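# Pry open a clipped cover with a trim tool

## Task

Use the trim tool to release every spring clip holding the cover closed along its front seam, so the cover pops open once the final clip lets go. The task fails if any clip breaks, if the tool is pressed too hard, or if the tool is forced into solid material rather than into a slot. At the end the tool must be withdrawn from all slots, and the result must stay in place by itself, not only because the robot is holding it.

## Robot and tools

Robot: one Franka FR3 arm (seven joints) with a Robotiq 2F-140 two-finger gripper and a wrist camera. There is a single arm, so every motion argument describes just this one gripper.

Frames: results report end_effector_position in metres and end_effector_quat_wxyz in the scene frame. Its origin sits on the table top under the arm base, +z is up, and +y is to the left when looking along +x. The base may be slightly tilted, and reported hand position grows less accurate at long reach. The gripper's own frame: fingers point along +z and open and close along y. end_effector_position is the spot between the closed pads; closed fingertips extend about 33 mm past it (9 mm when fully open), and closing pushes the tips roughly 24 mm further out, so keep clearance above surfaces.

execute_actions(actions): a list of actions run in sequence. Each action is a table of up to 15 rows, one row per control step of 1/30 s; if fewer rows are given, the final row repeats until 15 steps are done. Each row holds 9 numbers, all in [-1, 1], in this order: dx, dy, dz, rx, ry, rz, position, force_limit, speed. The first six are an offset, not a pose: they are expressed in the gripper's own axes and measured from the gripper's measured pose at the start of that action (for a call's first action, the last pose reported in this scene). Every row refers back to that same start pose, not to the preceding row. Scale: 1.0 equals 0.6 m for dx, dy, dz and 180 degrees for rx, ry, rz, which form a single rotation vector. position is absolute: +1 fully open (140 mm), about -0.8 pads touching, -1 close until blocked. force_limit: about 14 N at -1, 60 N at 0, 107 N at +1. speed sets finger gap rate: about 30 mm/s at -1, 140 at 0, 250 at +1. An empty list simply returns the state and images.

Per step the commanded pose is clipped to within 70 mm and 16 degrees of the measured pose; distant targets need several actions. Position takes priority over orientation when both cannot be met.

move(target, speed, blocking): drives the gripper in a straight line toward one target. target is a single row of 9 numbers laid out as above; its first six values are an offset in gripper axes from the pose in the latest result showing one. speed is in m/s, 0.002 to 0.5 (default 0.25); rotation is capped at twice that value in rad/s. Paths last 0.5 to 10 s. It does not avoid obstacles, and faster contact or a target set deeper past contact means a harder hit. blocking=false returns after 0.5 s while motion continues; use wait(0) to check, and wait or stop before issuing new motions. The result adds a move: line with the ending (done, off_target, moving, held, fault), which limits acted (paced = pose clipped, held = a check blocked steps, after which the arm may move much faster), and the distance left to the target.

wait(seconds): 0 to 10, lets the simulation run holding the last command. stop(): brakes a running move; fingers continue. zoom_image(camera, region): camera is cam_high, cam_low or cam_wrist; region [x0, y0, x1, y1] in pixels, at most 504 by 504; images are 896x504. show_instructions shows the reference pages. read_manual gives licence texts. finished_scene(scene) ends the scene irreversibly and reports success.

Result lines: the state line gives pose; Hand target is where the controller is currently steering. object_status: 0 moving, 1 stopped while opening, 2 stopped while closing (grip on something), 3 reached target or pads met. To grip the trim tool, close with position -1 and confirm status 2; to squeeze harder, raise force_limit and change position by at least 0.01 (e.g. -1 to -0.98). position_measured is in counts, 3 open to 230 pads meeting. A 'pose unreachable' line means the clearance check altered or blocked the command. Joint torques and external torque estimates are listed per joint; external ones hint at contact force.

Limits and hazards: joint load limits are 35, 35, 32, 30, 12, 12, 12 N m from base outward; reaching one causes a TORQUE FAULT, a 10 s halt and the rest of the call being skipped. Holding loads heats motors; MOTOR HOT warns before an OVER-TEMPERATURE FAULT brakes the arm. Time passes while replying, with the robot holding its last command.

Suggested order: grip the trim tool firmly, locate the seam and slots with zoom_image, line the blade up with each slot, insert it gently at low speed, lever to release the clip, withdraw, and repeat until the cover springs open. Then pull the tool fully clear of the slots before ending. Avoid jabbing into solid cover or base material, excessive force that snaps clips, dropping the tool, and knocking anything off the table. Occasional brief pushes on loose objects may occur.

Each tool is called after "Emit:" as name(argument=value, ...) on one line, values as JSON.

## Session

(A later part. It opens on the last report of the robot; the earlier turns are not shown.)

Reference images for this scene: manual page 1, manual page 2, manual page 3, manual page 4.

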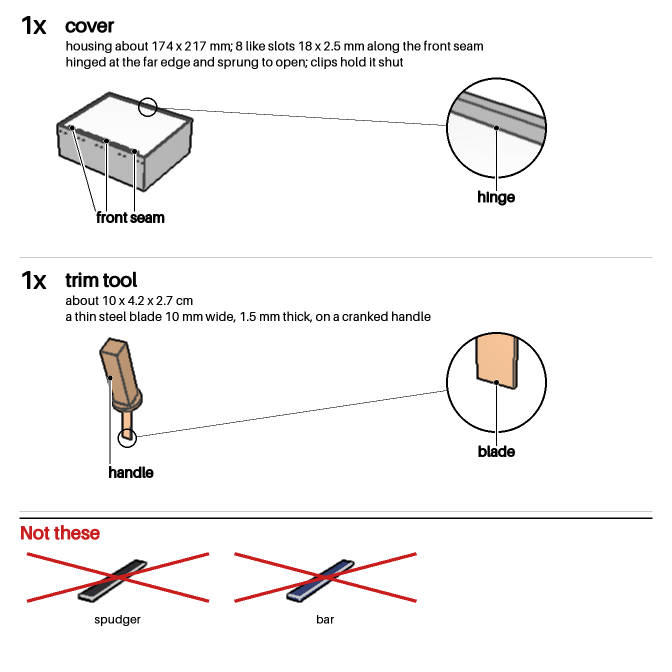

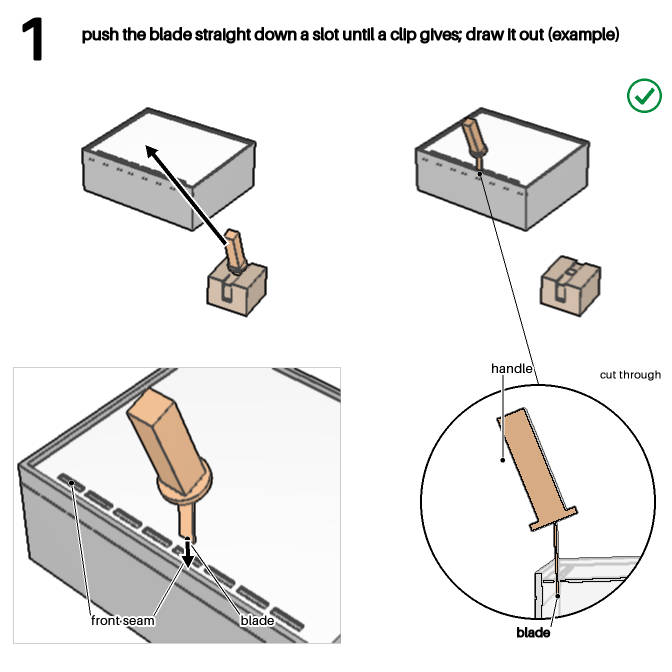

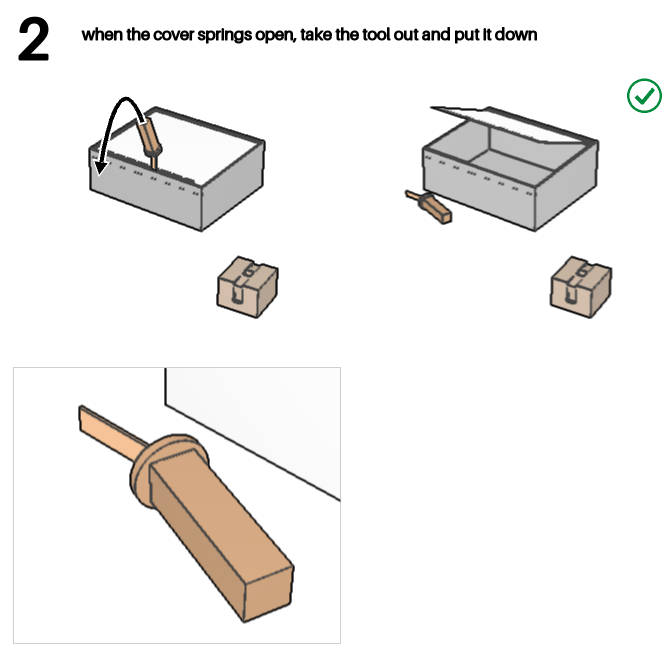

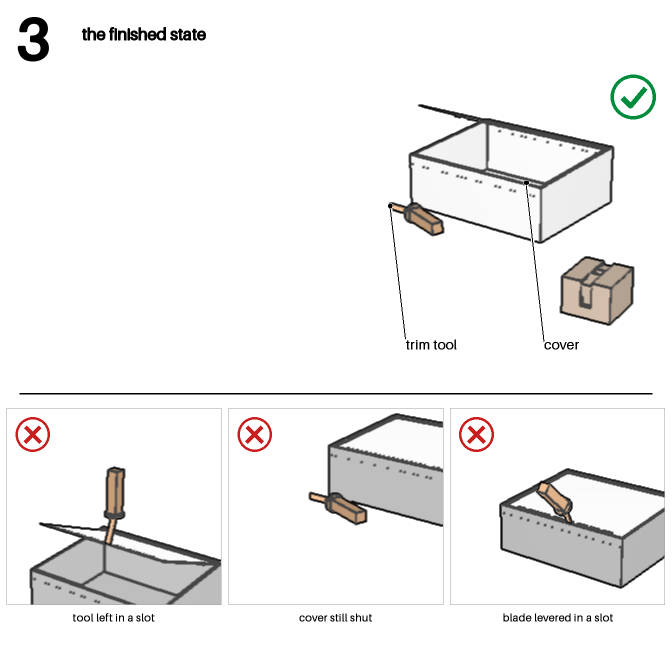

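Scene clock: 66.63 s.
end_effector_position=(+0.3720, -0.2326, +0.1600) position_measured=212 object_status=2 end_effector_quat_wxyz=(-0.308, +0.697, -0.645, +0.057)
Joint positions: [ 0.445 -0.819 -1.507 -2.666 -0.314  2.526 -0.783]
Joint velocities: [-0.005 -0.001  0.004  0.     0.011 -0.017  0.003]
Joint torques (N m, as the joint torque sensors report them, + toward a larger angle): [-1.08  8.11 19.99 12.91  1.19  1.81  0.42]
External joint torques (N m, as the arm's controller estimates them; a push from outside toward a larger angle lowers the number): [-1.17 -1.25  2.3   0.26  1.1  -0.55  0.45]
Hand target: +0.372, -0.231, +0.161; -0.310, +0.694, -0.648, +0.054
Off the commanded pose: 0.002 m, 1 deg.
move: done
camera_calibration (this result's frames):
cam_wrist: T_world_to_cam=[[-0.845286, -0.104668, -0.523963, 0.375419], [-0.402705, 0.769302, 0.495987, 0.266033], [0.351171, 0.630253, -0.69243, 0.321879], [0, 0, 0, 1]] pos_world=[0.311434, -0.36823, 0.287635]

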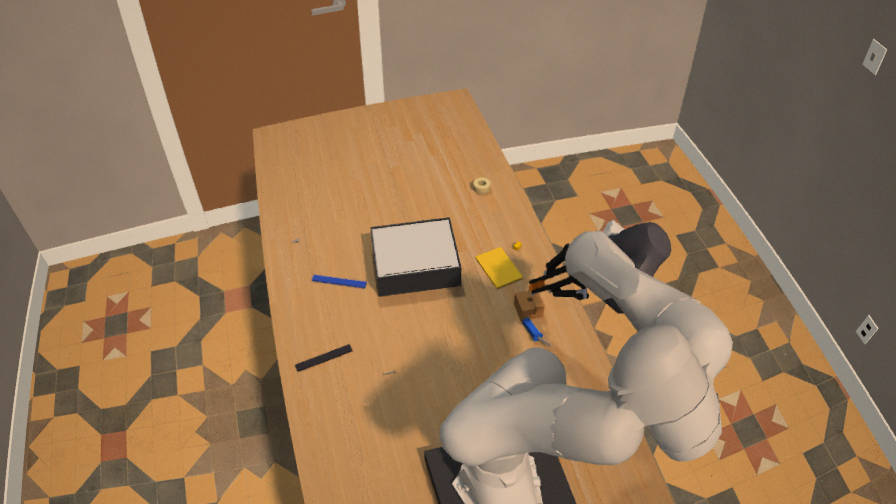

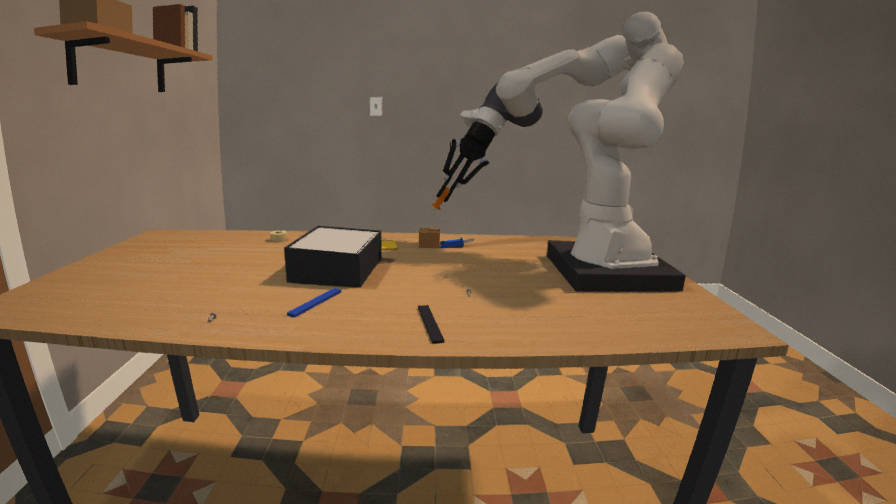

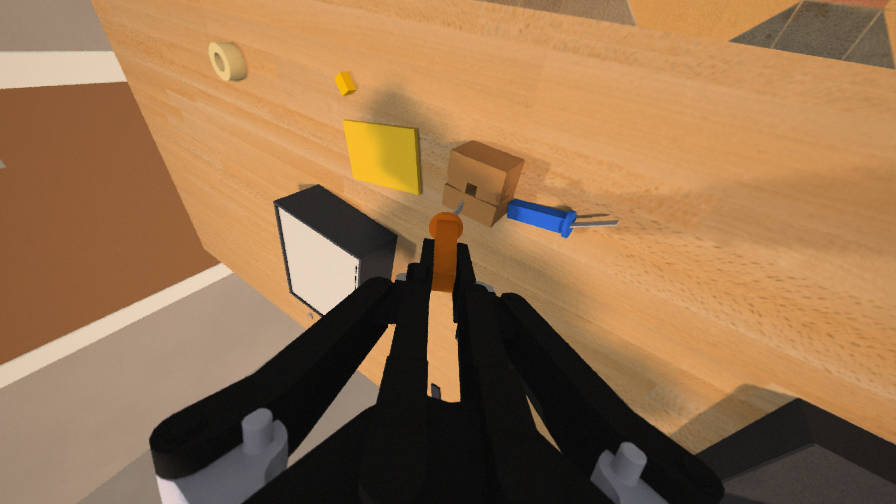

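Emit:
move(target=[-0.246,-0.2333,0.181,-0.0405,0.0221,0.0453,-1,0.8,-0.6], speed=0.15)

Emit:
zoom_image(camera="cam_low", region=[340,170,430,260])

Emit:
zoom_image(camera="cam_wrist", region=[420,150,520,250])

Scene clock: 76.67 s.
end_effector_position=(+0.5174, -0.0638, +0.1875) position_measured=212 object_status=2 end_effector_quat_wxyz=(-0.237, +0.669, -0.704, +0.023)
Joint positions: [ 0.922 -0.386 -1.261 -2.589  0.1    2.732 -0.361]
Joint velocities: [-0.     0.004 -0.001  0.     0.011  0.     0.012]
Joint torques (N m, as the joint torque sensors report them, + toward a larger angle): [-0.11 -0.88  9.44 21.21  1.01  2.94  0.38]
External joint torques (N m, as the arm's controller estimates them; a push from outside toward a larger angle lowers the number): [0.03 0.93 0.17 1.5  1.12 0.18 0.41]
Hand target: +0.519, -0.065, +0.188; -0.238, +0.664, -0.709, +0.023
Off the commanded pose: 0.006 m, 1 deg.
move: off_target
camera_calibration (this result's frames):
cam_wrist: T_world_to_cam=[[-0.92888, -0.0257054, -0.369487, 0.54977], [-0.232076, 0.817864, 0.526535, 0.0901349], [0.288655, 0.574837, -0.765663, 0.226065], [0, 0, 0, 1]] pos_world=[0.466334, -0.189537, 0.328763]

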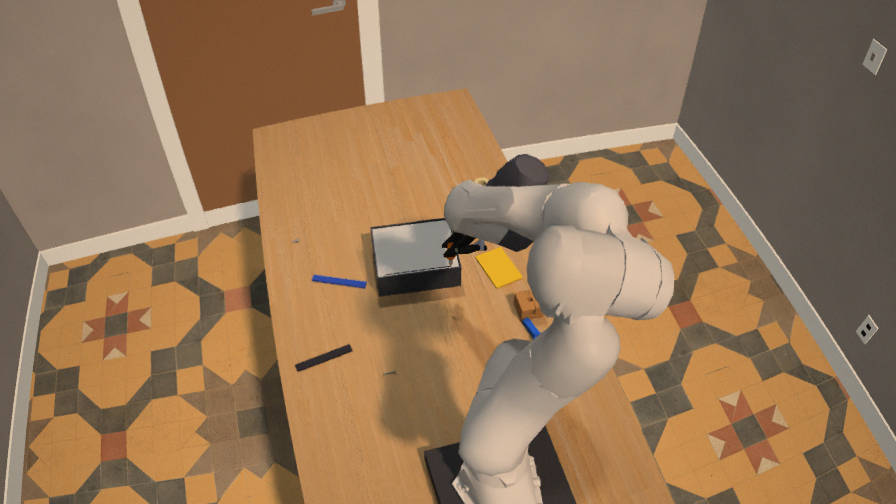

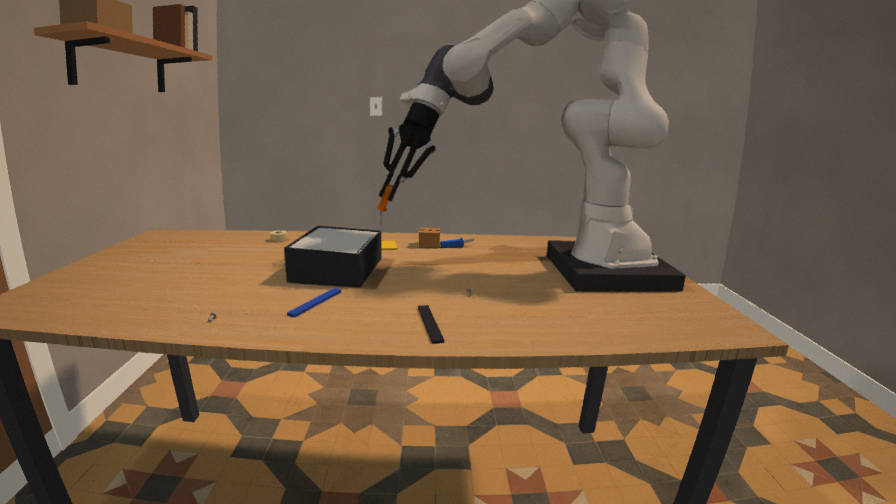

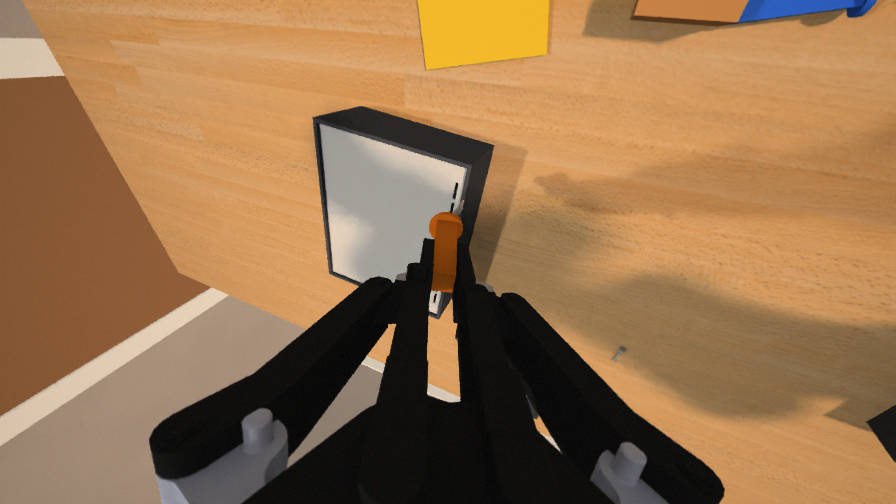

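Region (340, 170, 430, 260) of cam_low's 896x504 image, scaled by 5.600, with more detail than that image has.

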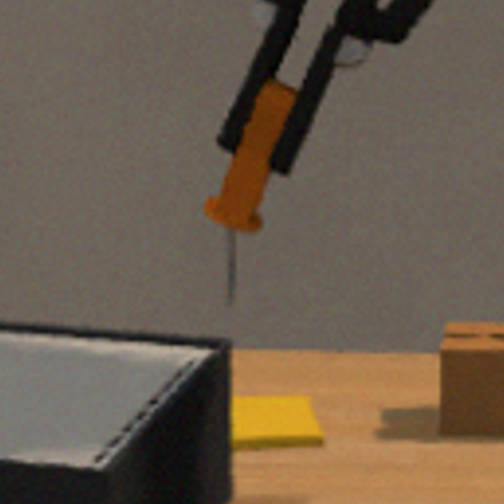

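Region (420, 150, 520, 250) of cam_wrist's 896x504 image, scaled by 5.040, with more detail than that image has.

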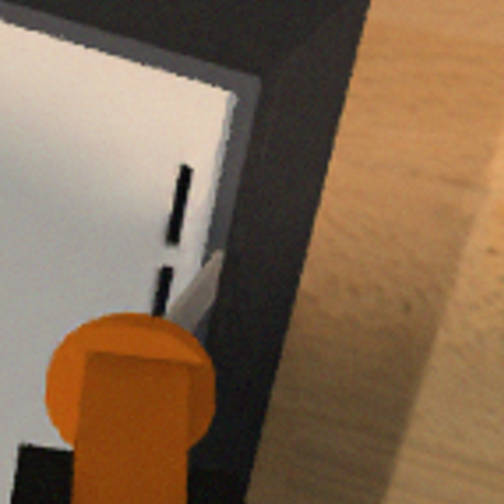

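Emit:
move(target=[0.0077,-0.0172,0.0407,0,0,0.003,-1,0.8,-0.6], speed=0.03)

Emit:
zoom_image(camera="cam_low", region=[350,200,400,250])

Emit:
zoom_image(camera="cam_wrist", region=[446,184,482,220])

Scene clock: 86.33 s.
end_effector_position=(+0.5345, -0.0617, +0.1690) position_measured=212 object_status=2 end_effector_quat_wxyz=(-0.237, +0.665, -0.708, +0.020)
Joint positions: [ 1.158 -0.359 -1.476 -2.547  0.133  2.775 -0.373]
Joint velocities: [ 0.015 -0.    -0.017  0.004  0.     0.009 -0.001]
Joint torques (N m, as the joint torque sensors report them, + toward a larger angle): [ 0.94  2.41  7.86 21.55 -0.51  3.2  -0.16]
External joint torques (N m, as the arm's controller estimates them; a push from outside toward a larger angle lowers the number): [ 1.22 -0.71 -1.45  2.18 -0.3   0.44 -0.14]
Hand target: +0.537, -0.063, +0.170; -0.238, +0.666, -0.707, +0.024
Off the commanded pose: 0.002 m, 0 deg.
move: done
camera_calibration (this result's frames):
cam_wrist: T_world_to_cam=[[-0.93168, -0.0135206, -0.363029, 0.560018], [-0.219255, 0.817707, 0.532243, 0.0942934], [0.289655, 0.575476, -0.764805, 0.205093], [0, 0, 0, 1]] pos_world=[0.483026, -0.187559, 0.309972]

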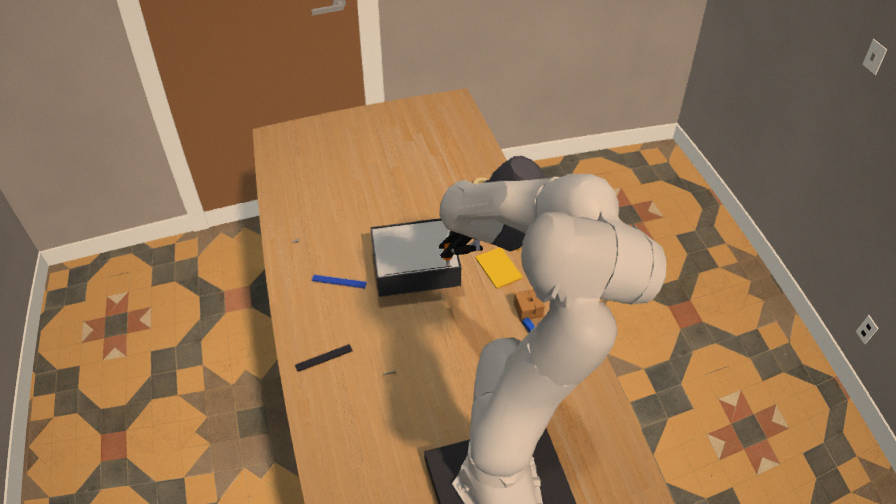

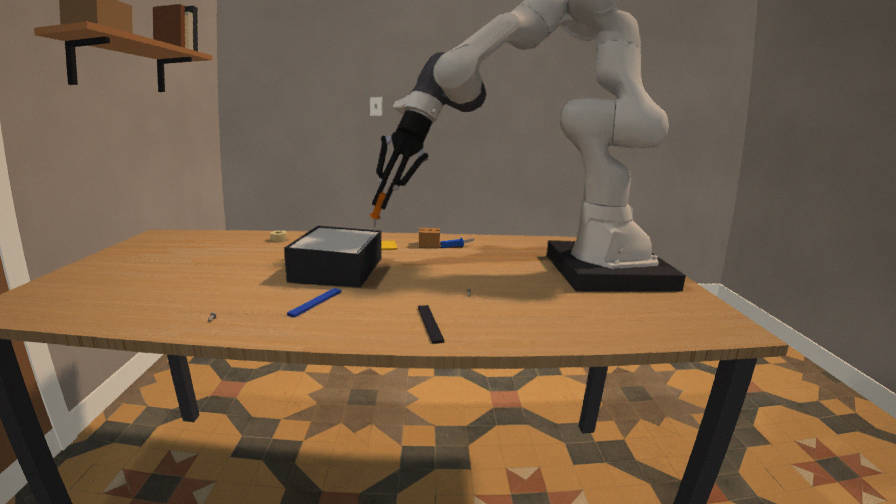

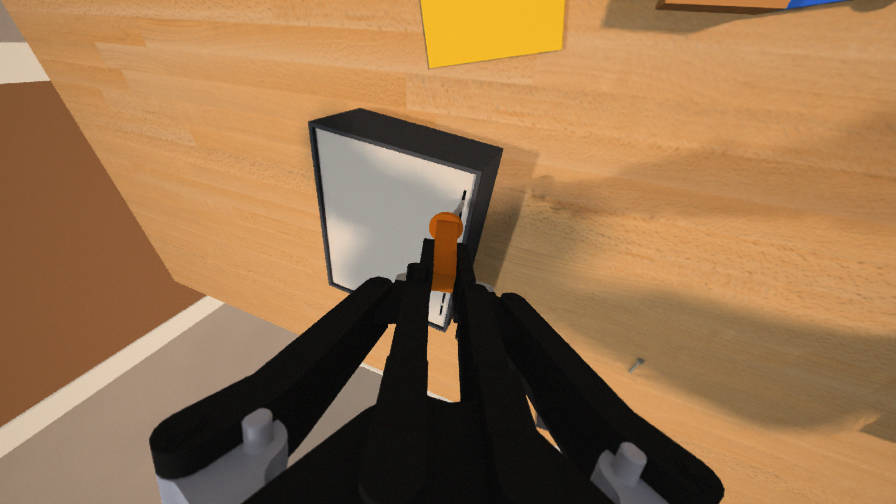

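Region (350, 200, 400, 250) of cam_low's 896x504 image, scaled by 10.080, with more detail than that image has.

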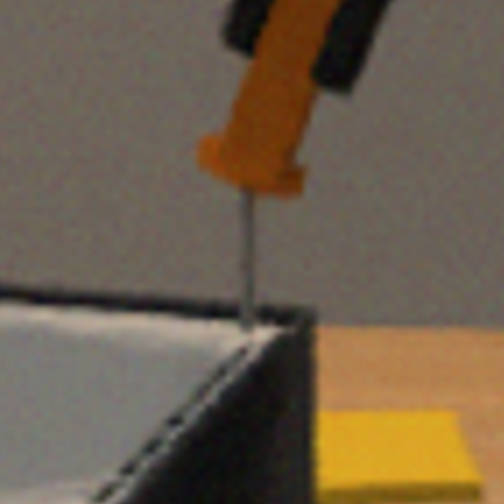

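Region (446, 184, 482, 220) of cam_wrist's 896x504 image, scaled by 14.000, with more detail than that image has.

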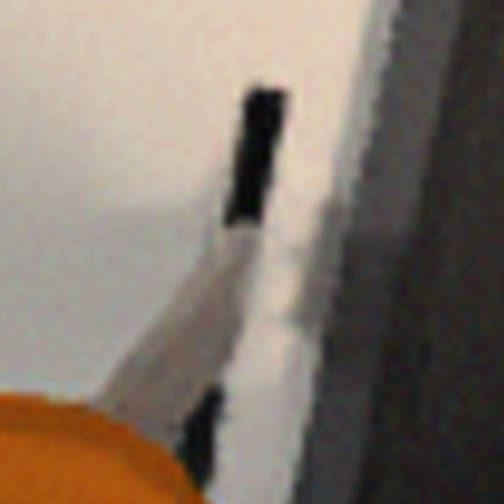

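Emit:
move(target=[0.0028,-0.0037,0.0078,0,0,0,-1,0.8,-0.6], speed=0.008)

Emit:
zoom_image(camera="cam_low", region=[350,200,400,250])

Emit:
zoom_image(camera="cam_wrist", region=[446,184,482,220])

Scene clock: 92.17 s.
end_effector_position=(+0.5366, -0.0610, +0.1647) position_measured=212 object_status=2 end_effector_quat_wxyz=(-0.236, +0.665, -0.709, +0.018)
Joint positions: [ 1.206 -0.359 -1.522 -2.538  0.133  2.778 -0.373]
Joint velocities: [ 0.008  0.001 -0.008  0.003 -0.     0.002 -0.001]
Joint torques (N m, as the joint torque sensors report them, + toward a larger angle): [ 2.31  4.11  7.25 20.33 -0.23  3.27 -0.03]
External joint torques (N m, as the arm's controller estimates them; a push from outside toward a larger angle lowers the number): [ 2.5  -0.26 -2.2   1.18  0.    0.54  0.  ]
Hand target: +0.538, -0.062, +0.166; -0.237, +0.665, -0.708, +0.021
Off the commanded pose: 0.002 m, 0 deg.
move: done
camera_calibration (this result's frames):
cam_wrist: T_world_to_cam=[[-0.93329, -0.0133058, -0.358876, 0.56063], [-0.21735, 0.816436, 0.534968, 0.0949423], [0.285881, 0.577283, -0.764864, 0.202938], [0, 0, 0, 1]] pos_world=[0.48585, -0.187207, 0.305625]

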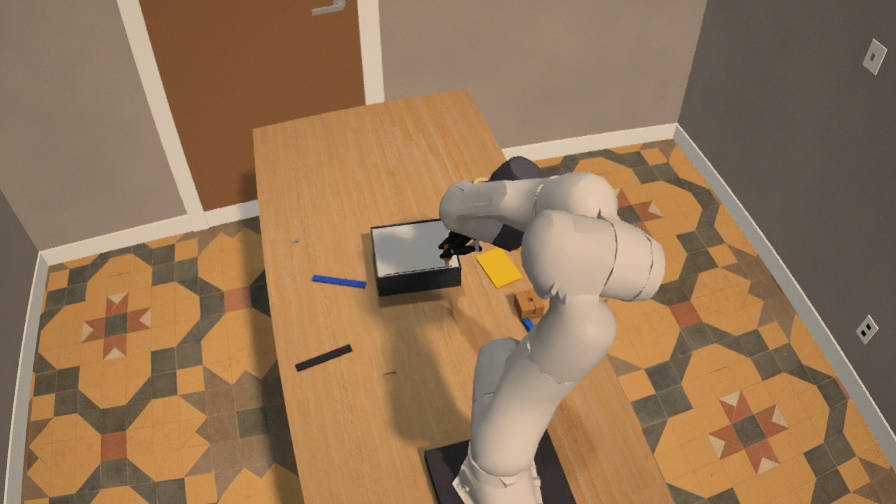

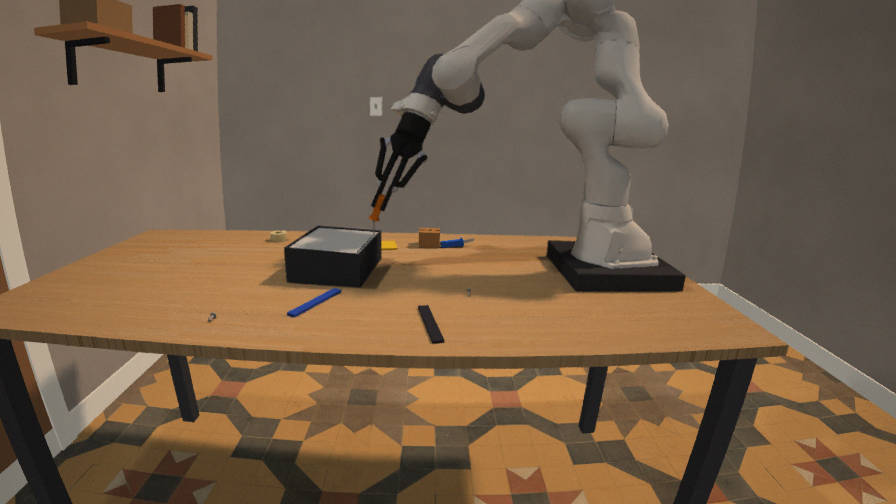

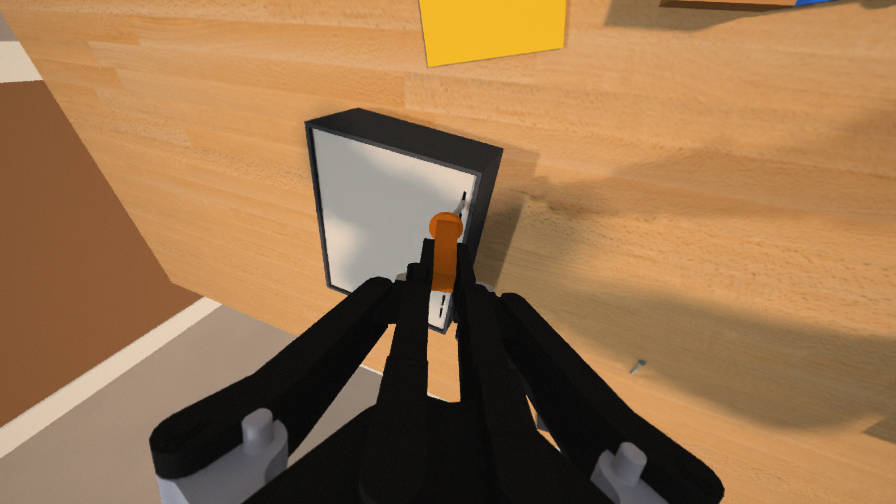

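Region (350, 200, 400, 250) of cam_low's 896x504 image, scaled by 10.080, with more detail than that image has.

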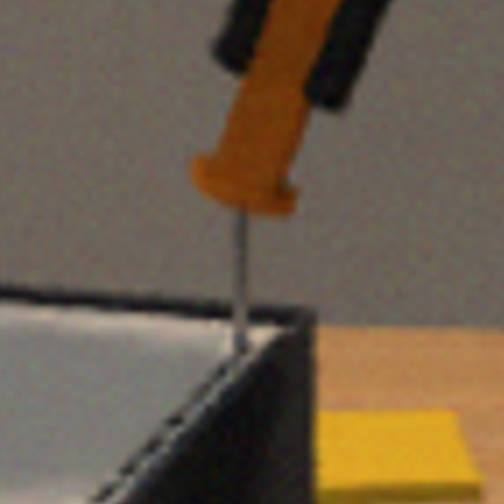

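Region (446, 184, 482, 220) of cam_wrist's 896x504 image, scaled by 14.000, with more detail than that image has.

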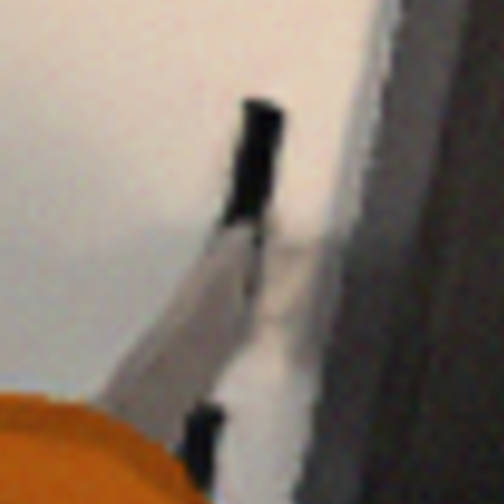

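Emit:
execute_actions(actions=[[[0.0068,-0.0047,-0.001,0,0,0,-1,0.8,-0.6]]])

Emit:
zoom_image(camera="cam_wrist", region=[446,184,482,220])

Emit:
zoom_image(camera="cam_low", region=[350,200,400,250])

Scene clock: 96.40 s.
end_effector_position=(+0.5394, -0.0658, +0.1653) position_measured=212 object_status=2 end_effector_quat_wxyz=(-0.236, +0.662, -0.711, +0.019)
Joint positions: [ 1.22  -0.359 -1.542 -2.527  0.133  2.776 -0.373]
Joint velocities: [ 0.001 -0.    -0.001 -0.     0.001 -0.002  0.   ]
Joint torques (N m, as the joint torque sensors report them, + toward a larger angle): [ 0.49  3.61  8.24 20.94 -0.76  2.07 -0.19]
External joint torques (N m, as the arm's controller estimates them; a push from outside toward a larger angle lowers the number): [ 0.75 -1.31 -1.21  1.73 -0.55 -0.66 -0.16]
Hand target: +0.539, -0.065, +0.165; -0.236, +0.665, -0.709, +0.018
Off the commanded pose: 0.001 m, 0 deg.
camera_calibration (this result's frames):
cam_wrist: T_world_to_cam=[[-0.933064, -0.00654833, -0.35965, 0.563822], [-0.212013, 0.81772, 0.535149, 0.0962791], [0.290589, 0.575579, -0.764373, 0.202628], [0, 0, 0, 1]] pos_world=[0.487613, -0.191666, 0.306138]

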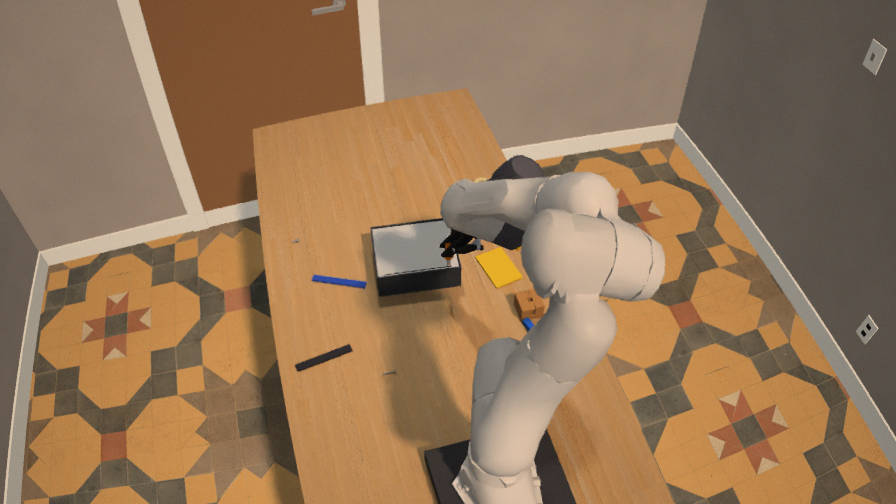

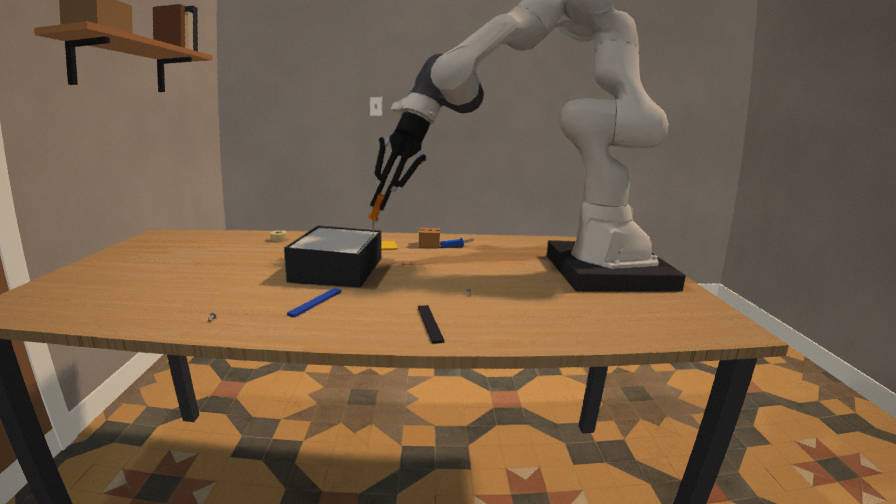

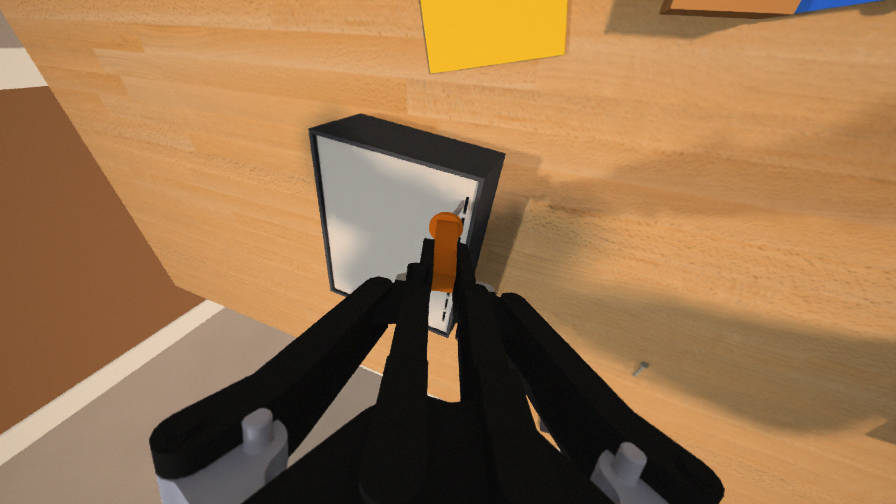

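Region (446, 184, 482, 220) of cam_wrist's 896x504 image, scaled by 14.000, with more detail than that image has.

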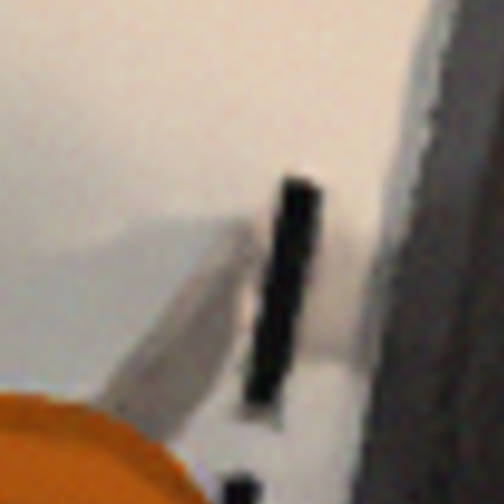

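Region (350, 200, 400, 250) of cam_low's 896x504 image, scaled by 10.080, with more detail than that image has.

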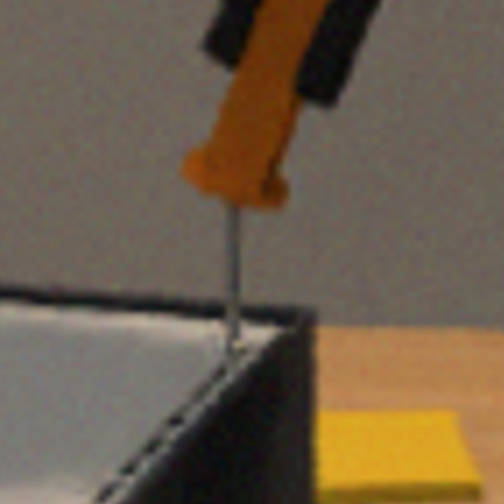

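Emit:
execute_actions(actions=[[[-0.004,0.0045,0.0017,0,0,-0.002,-1,0.8,-0.6]]])

Emit:
zoom_image(camera="cam_wrist", region=[446,184,482,220])

Emit:
zoom_image(camera="cam_low", region=[360,220,385,245])

Scene clock: 101.40 s.
end_effector_position=(+0.5365, -0.0627, +0.1635) position_measured=212 object_status=2 end_effector_quat_wxyz=(-0.235, +0.664, -0.710, +0.018)
Joint positions: [ 1.214 -0.359 -1.532 -2.536  0.133  2.778 -0.373]
Joint velocities: [-0.001 -0.    -0.    -0.001  0.     0.001 -0.   ]
Joint torques (N m, as the joint torque sensors report them, + toward a larger angle): [-1.88  3.84 11.24 19.26 -0.48  3.2  -0.01]
External joint torques (N m, as the arm's controller estimates them; a push from outside toward a larger angle lowers the number): [-1.65 -0.8   1.83  0.16 -0.26  0.49  0.01]
Hand target: +0.537, -0.063, +0.164; -0.236, +0.664, -0.709, +0.020
Off the commanded pose: 0.001 m, 0 deg.
camera_calibration (this result's frames):
cam_wrist: T_world_to_cam=[[-0.934004, -0.0100151, -0.357121, 0.560401], [-0.21369, 0.816744, 0.535973, 0.0948535], [0.286309, 0.576914, -0.764982, 0.202806], [0, 0, 0, 1]] pos_world=[0.485621, -0.18886, 0.304435]

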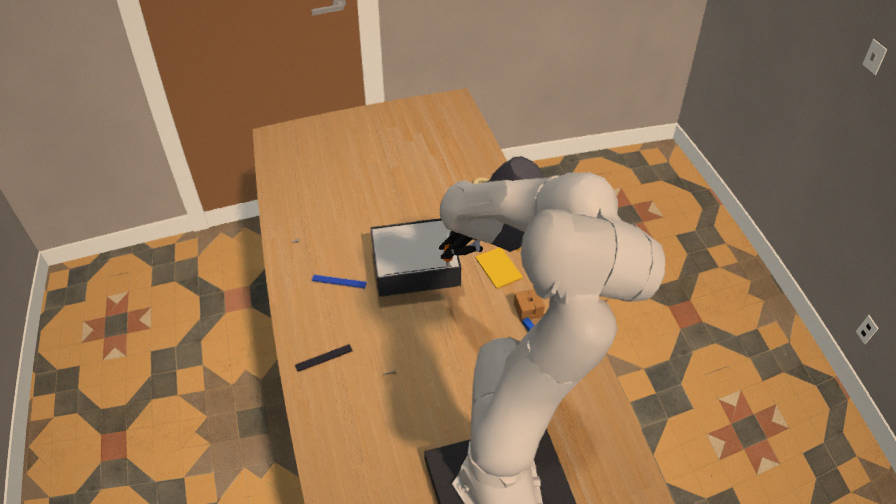

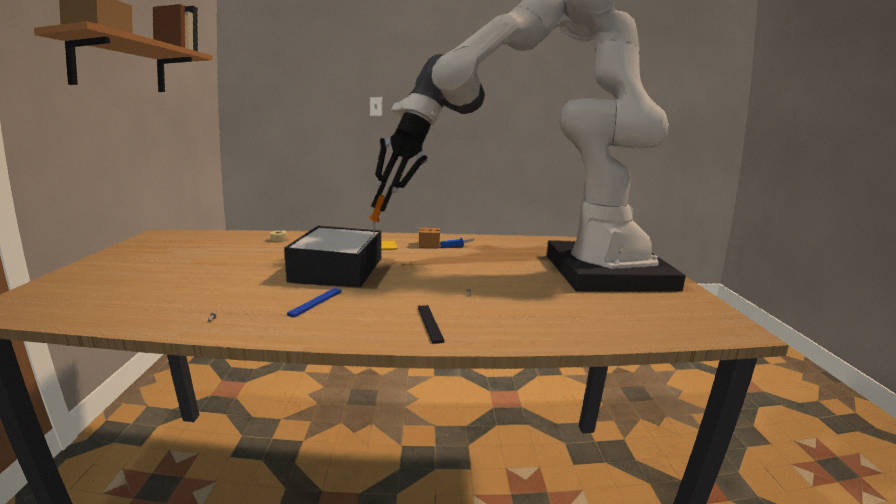

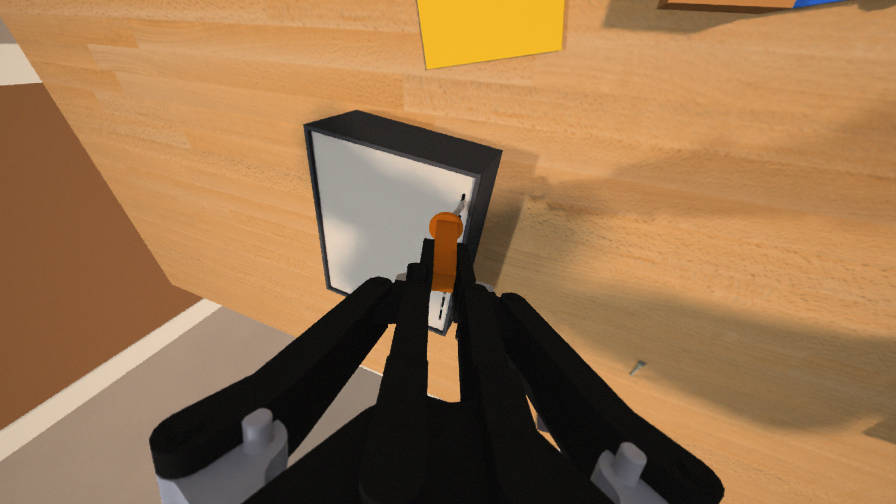

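Region (446, 184, 482, 220) of cam_wrist's 896x504 image, scaled by 14.000, with more detail than that image has.

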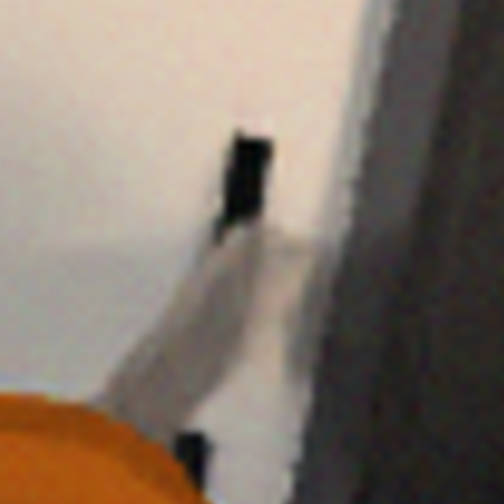

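Region (360, 220, 385, 245) of cam_low's 896x504 image, scaled by 20.160, with more detail than that image has.

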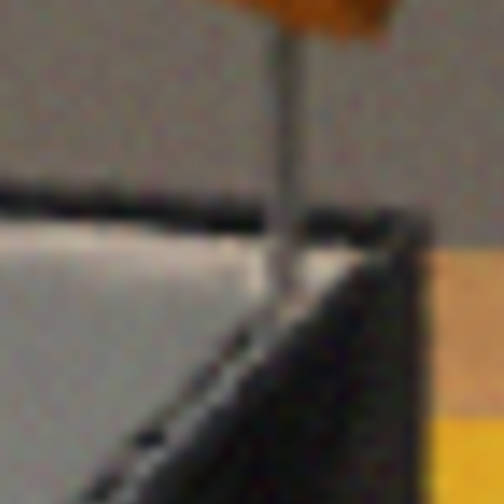

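Emit:
execute_actions(actions=[[[0.0002,-0.002,0.0003,0,0,0,-1,0.8,-0.6]]])

Emit:
zoom_image(camera="cam_wrist", region=[446,184,482,220])

Scene clock: 104.53 s.
end_effector_position=(+0.5375, -0.0626, +0.1638) position_measured=212 object_status=2 end_effector_quat_wxyz=(-0.235, +0.664, -0.710, +0.018)
Joint positions: [ 1.219 -0.359 -1.536 -2.534  0.133  2.779 -0.373]
Joint velocities: [-0.    -0.001  0.001 -0.001 -0.001  0.    -0.001]
Joint torques (N m, as the joint torque sensors report them, + toward a larger angle): [ 1.14  4.54  8.13 20.81 -0.06  2.36  0.1 ]
External joint torques (N m, as the arm's controller estimates them; a push from outside toward a larger angle lowers the number): [ 1.27 -0.25 -1.41  1.66  0.16 -0.37  0.12]
Hand target: +0.538, -0.063, +0.164; -0.235, +0.664, -0.710, +0.018
Off the commanded pose: 0.000 m, 0 deg.
camera_calibration (this result's frames):
cam_wrist: T_world_to_cam=[[-0.933633, -0.0106255, -0.358074, 0.561372], [-0.214686, 0.816773, 0.535529, 0.0954077], [0.286775, 0.576861, -0.764848, 0.202397], [0, 0, 0, 1]] pos_world=[0.486556, -0.188716, 0.304722]

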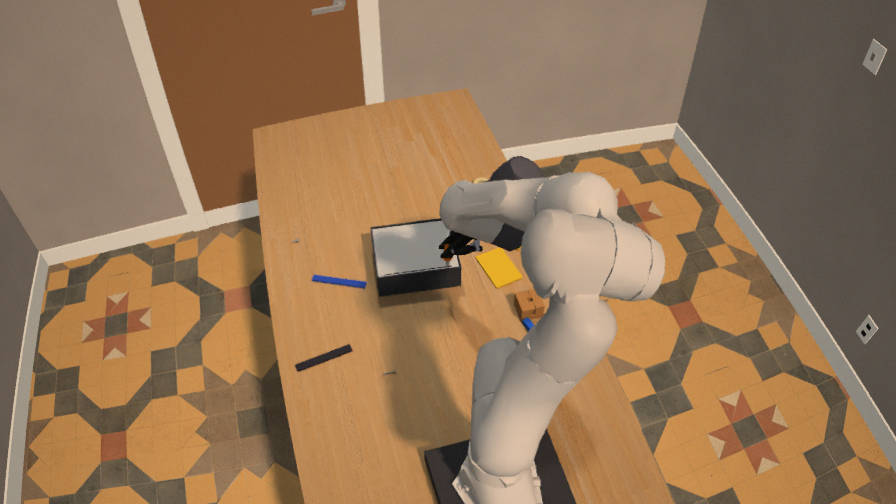

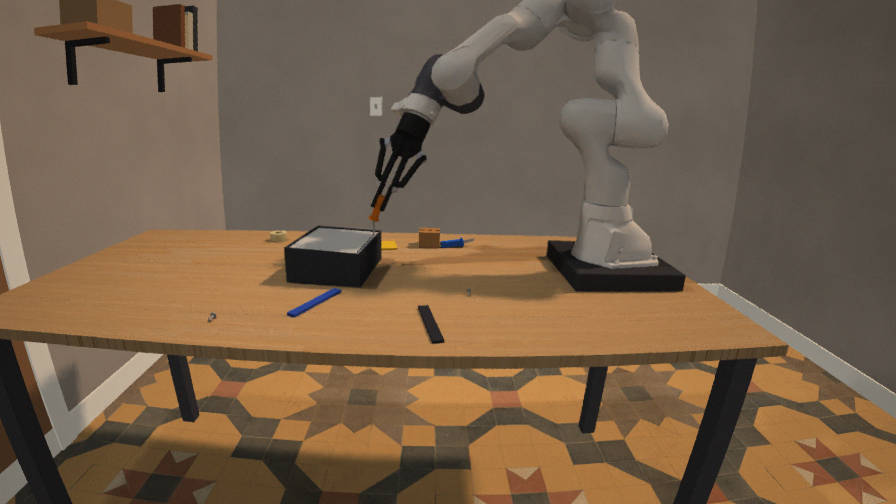

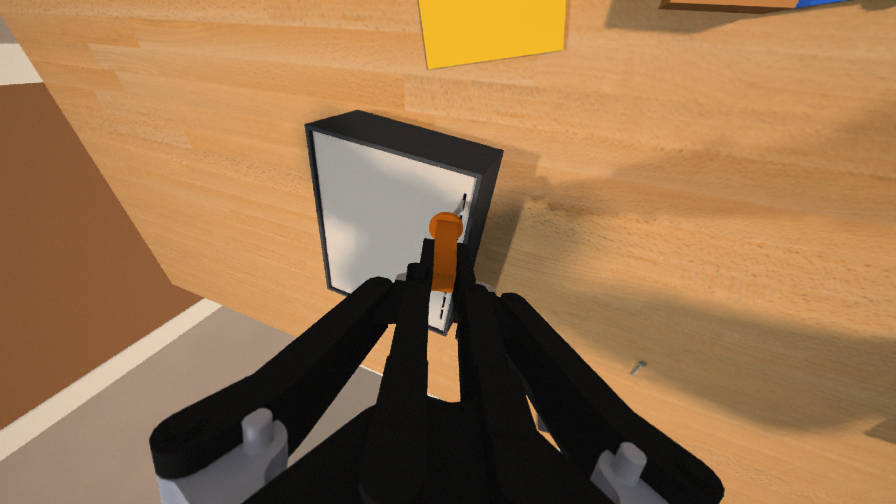

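Region (446, 184, 482, 220) of cam_wrist's 896x504 image, scaled by 14.000, with more detail than that image has.

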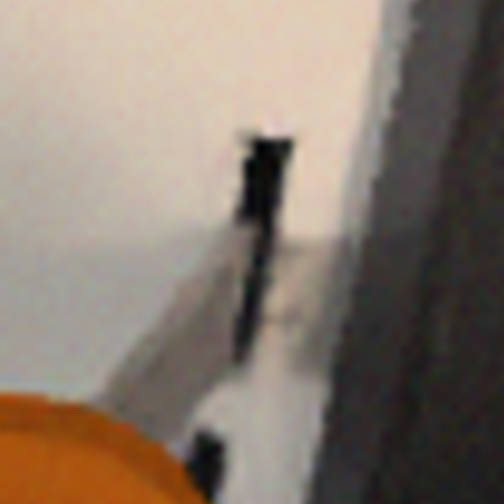

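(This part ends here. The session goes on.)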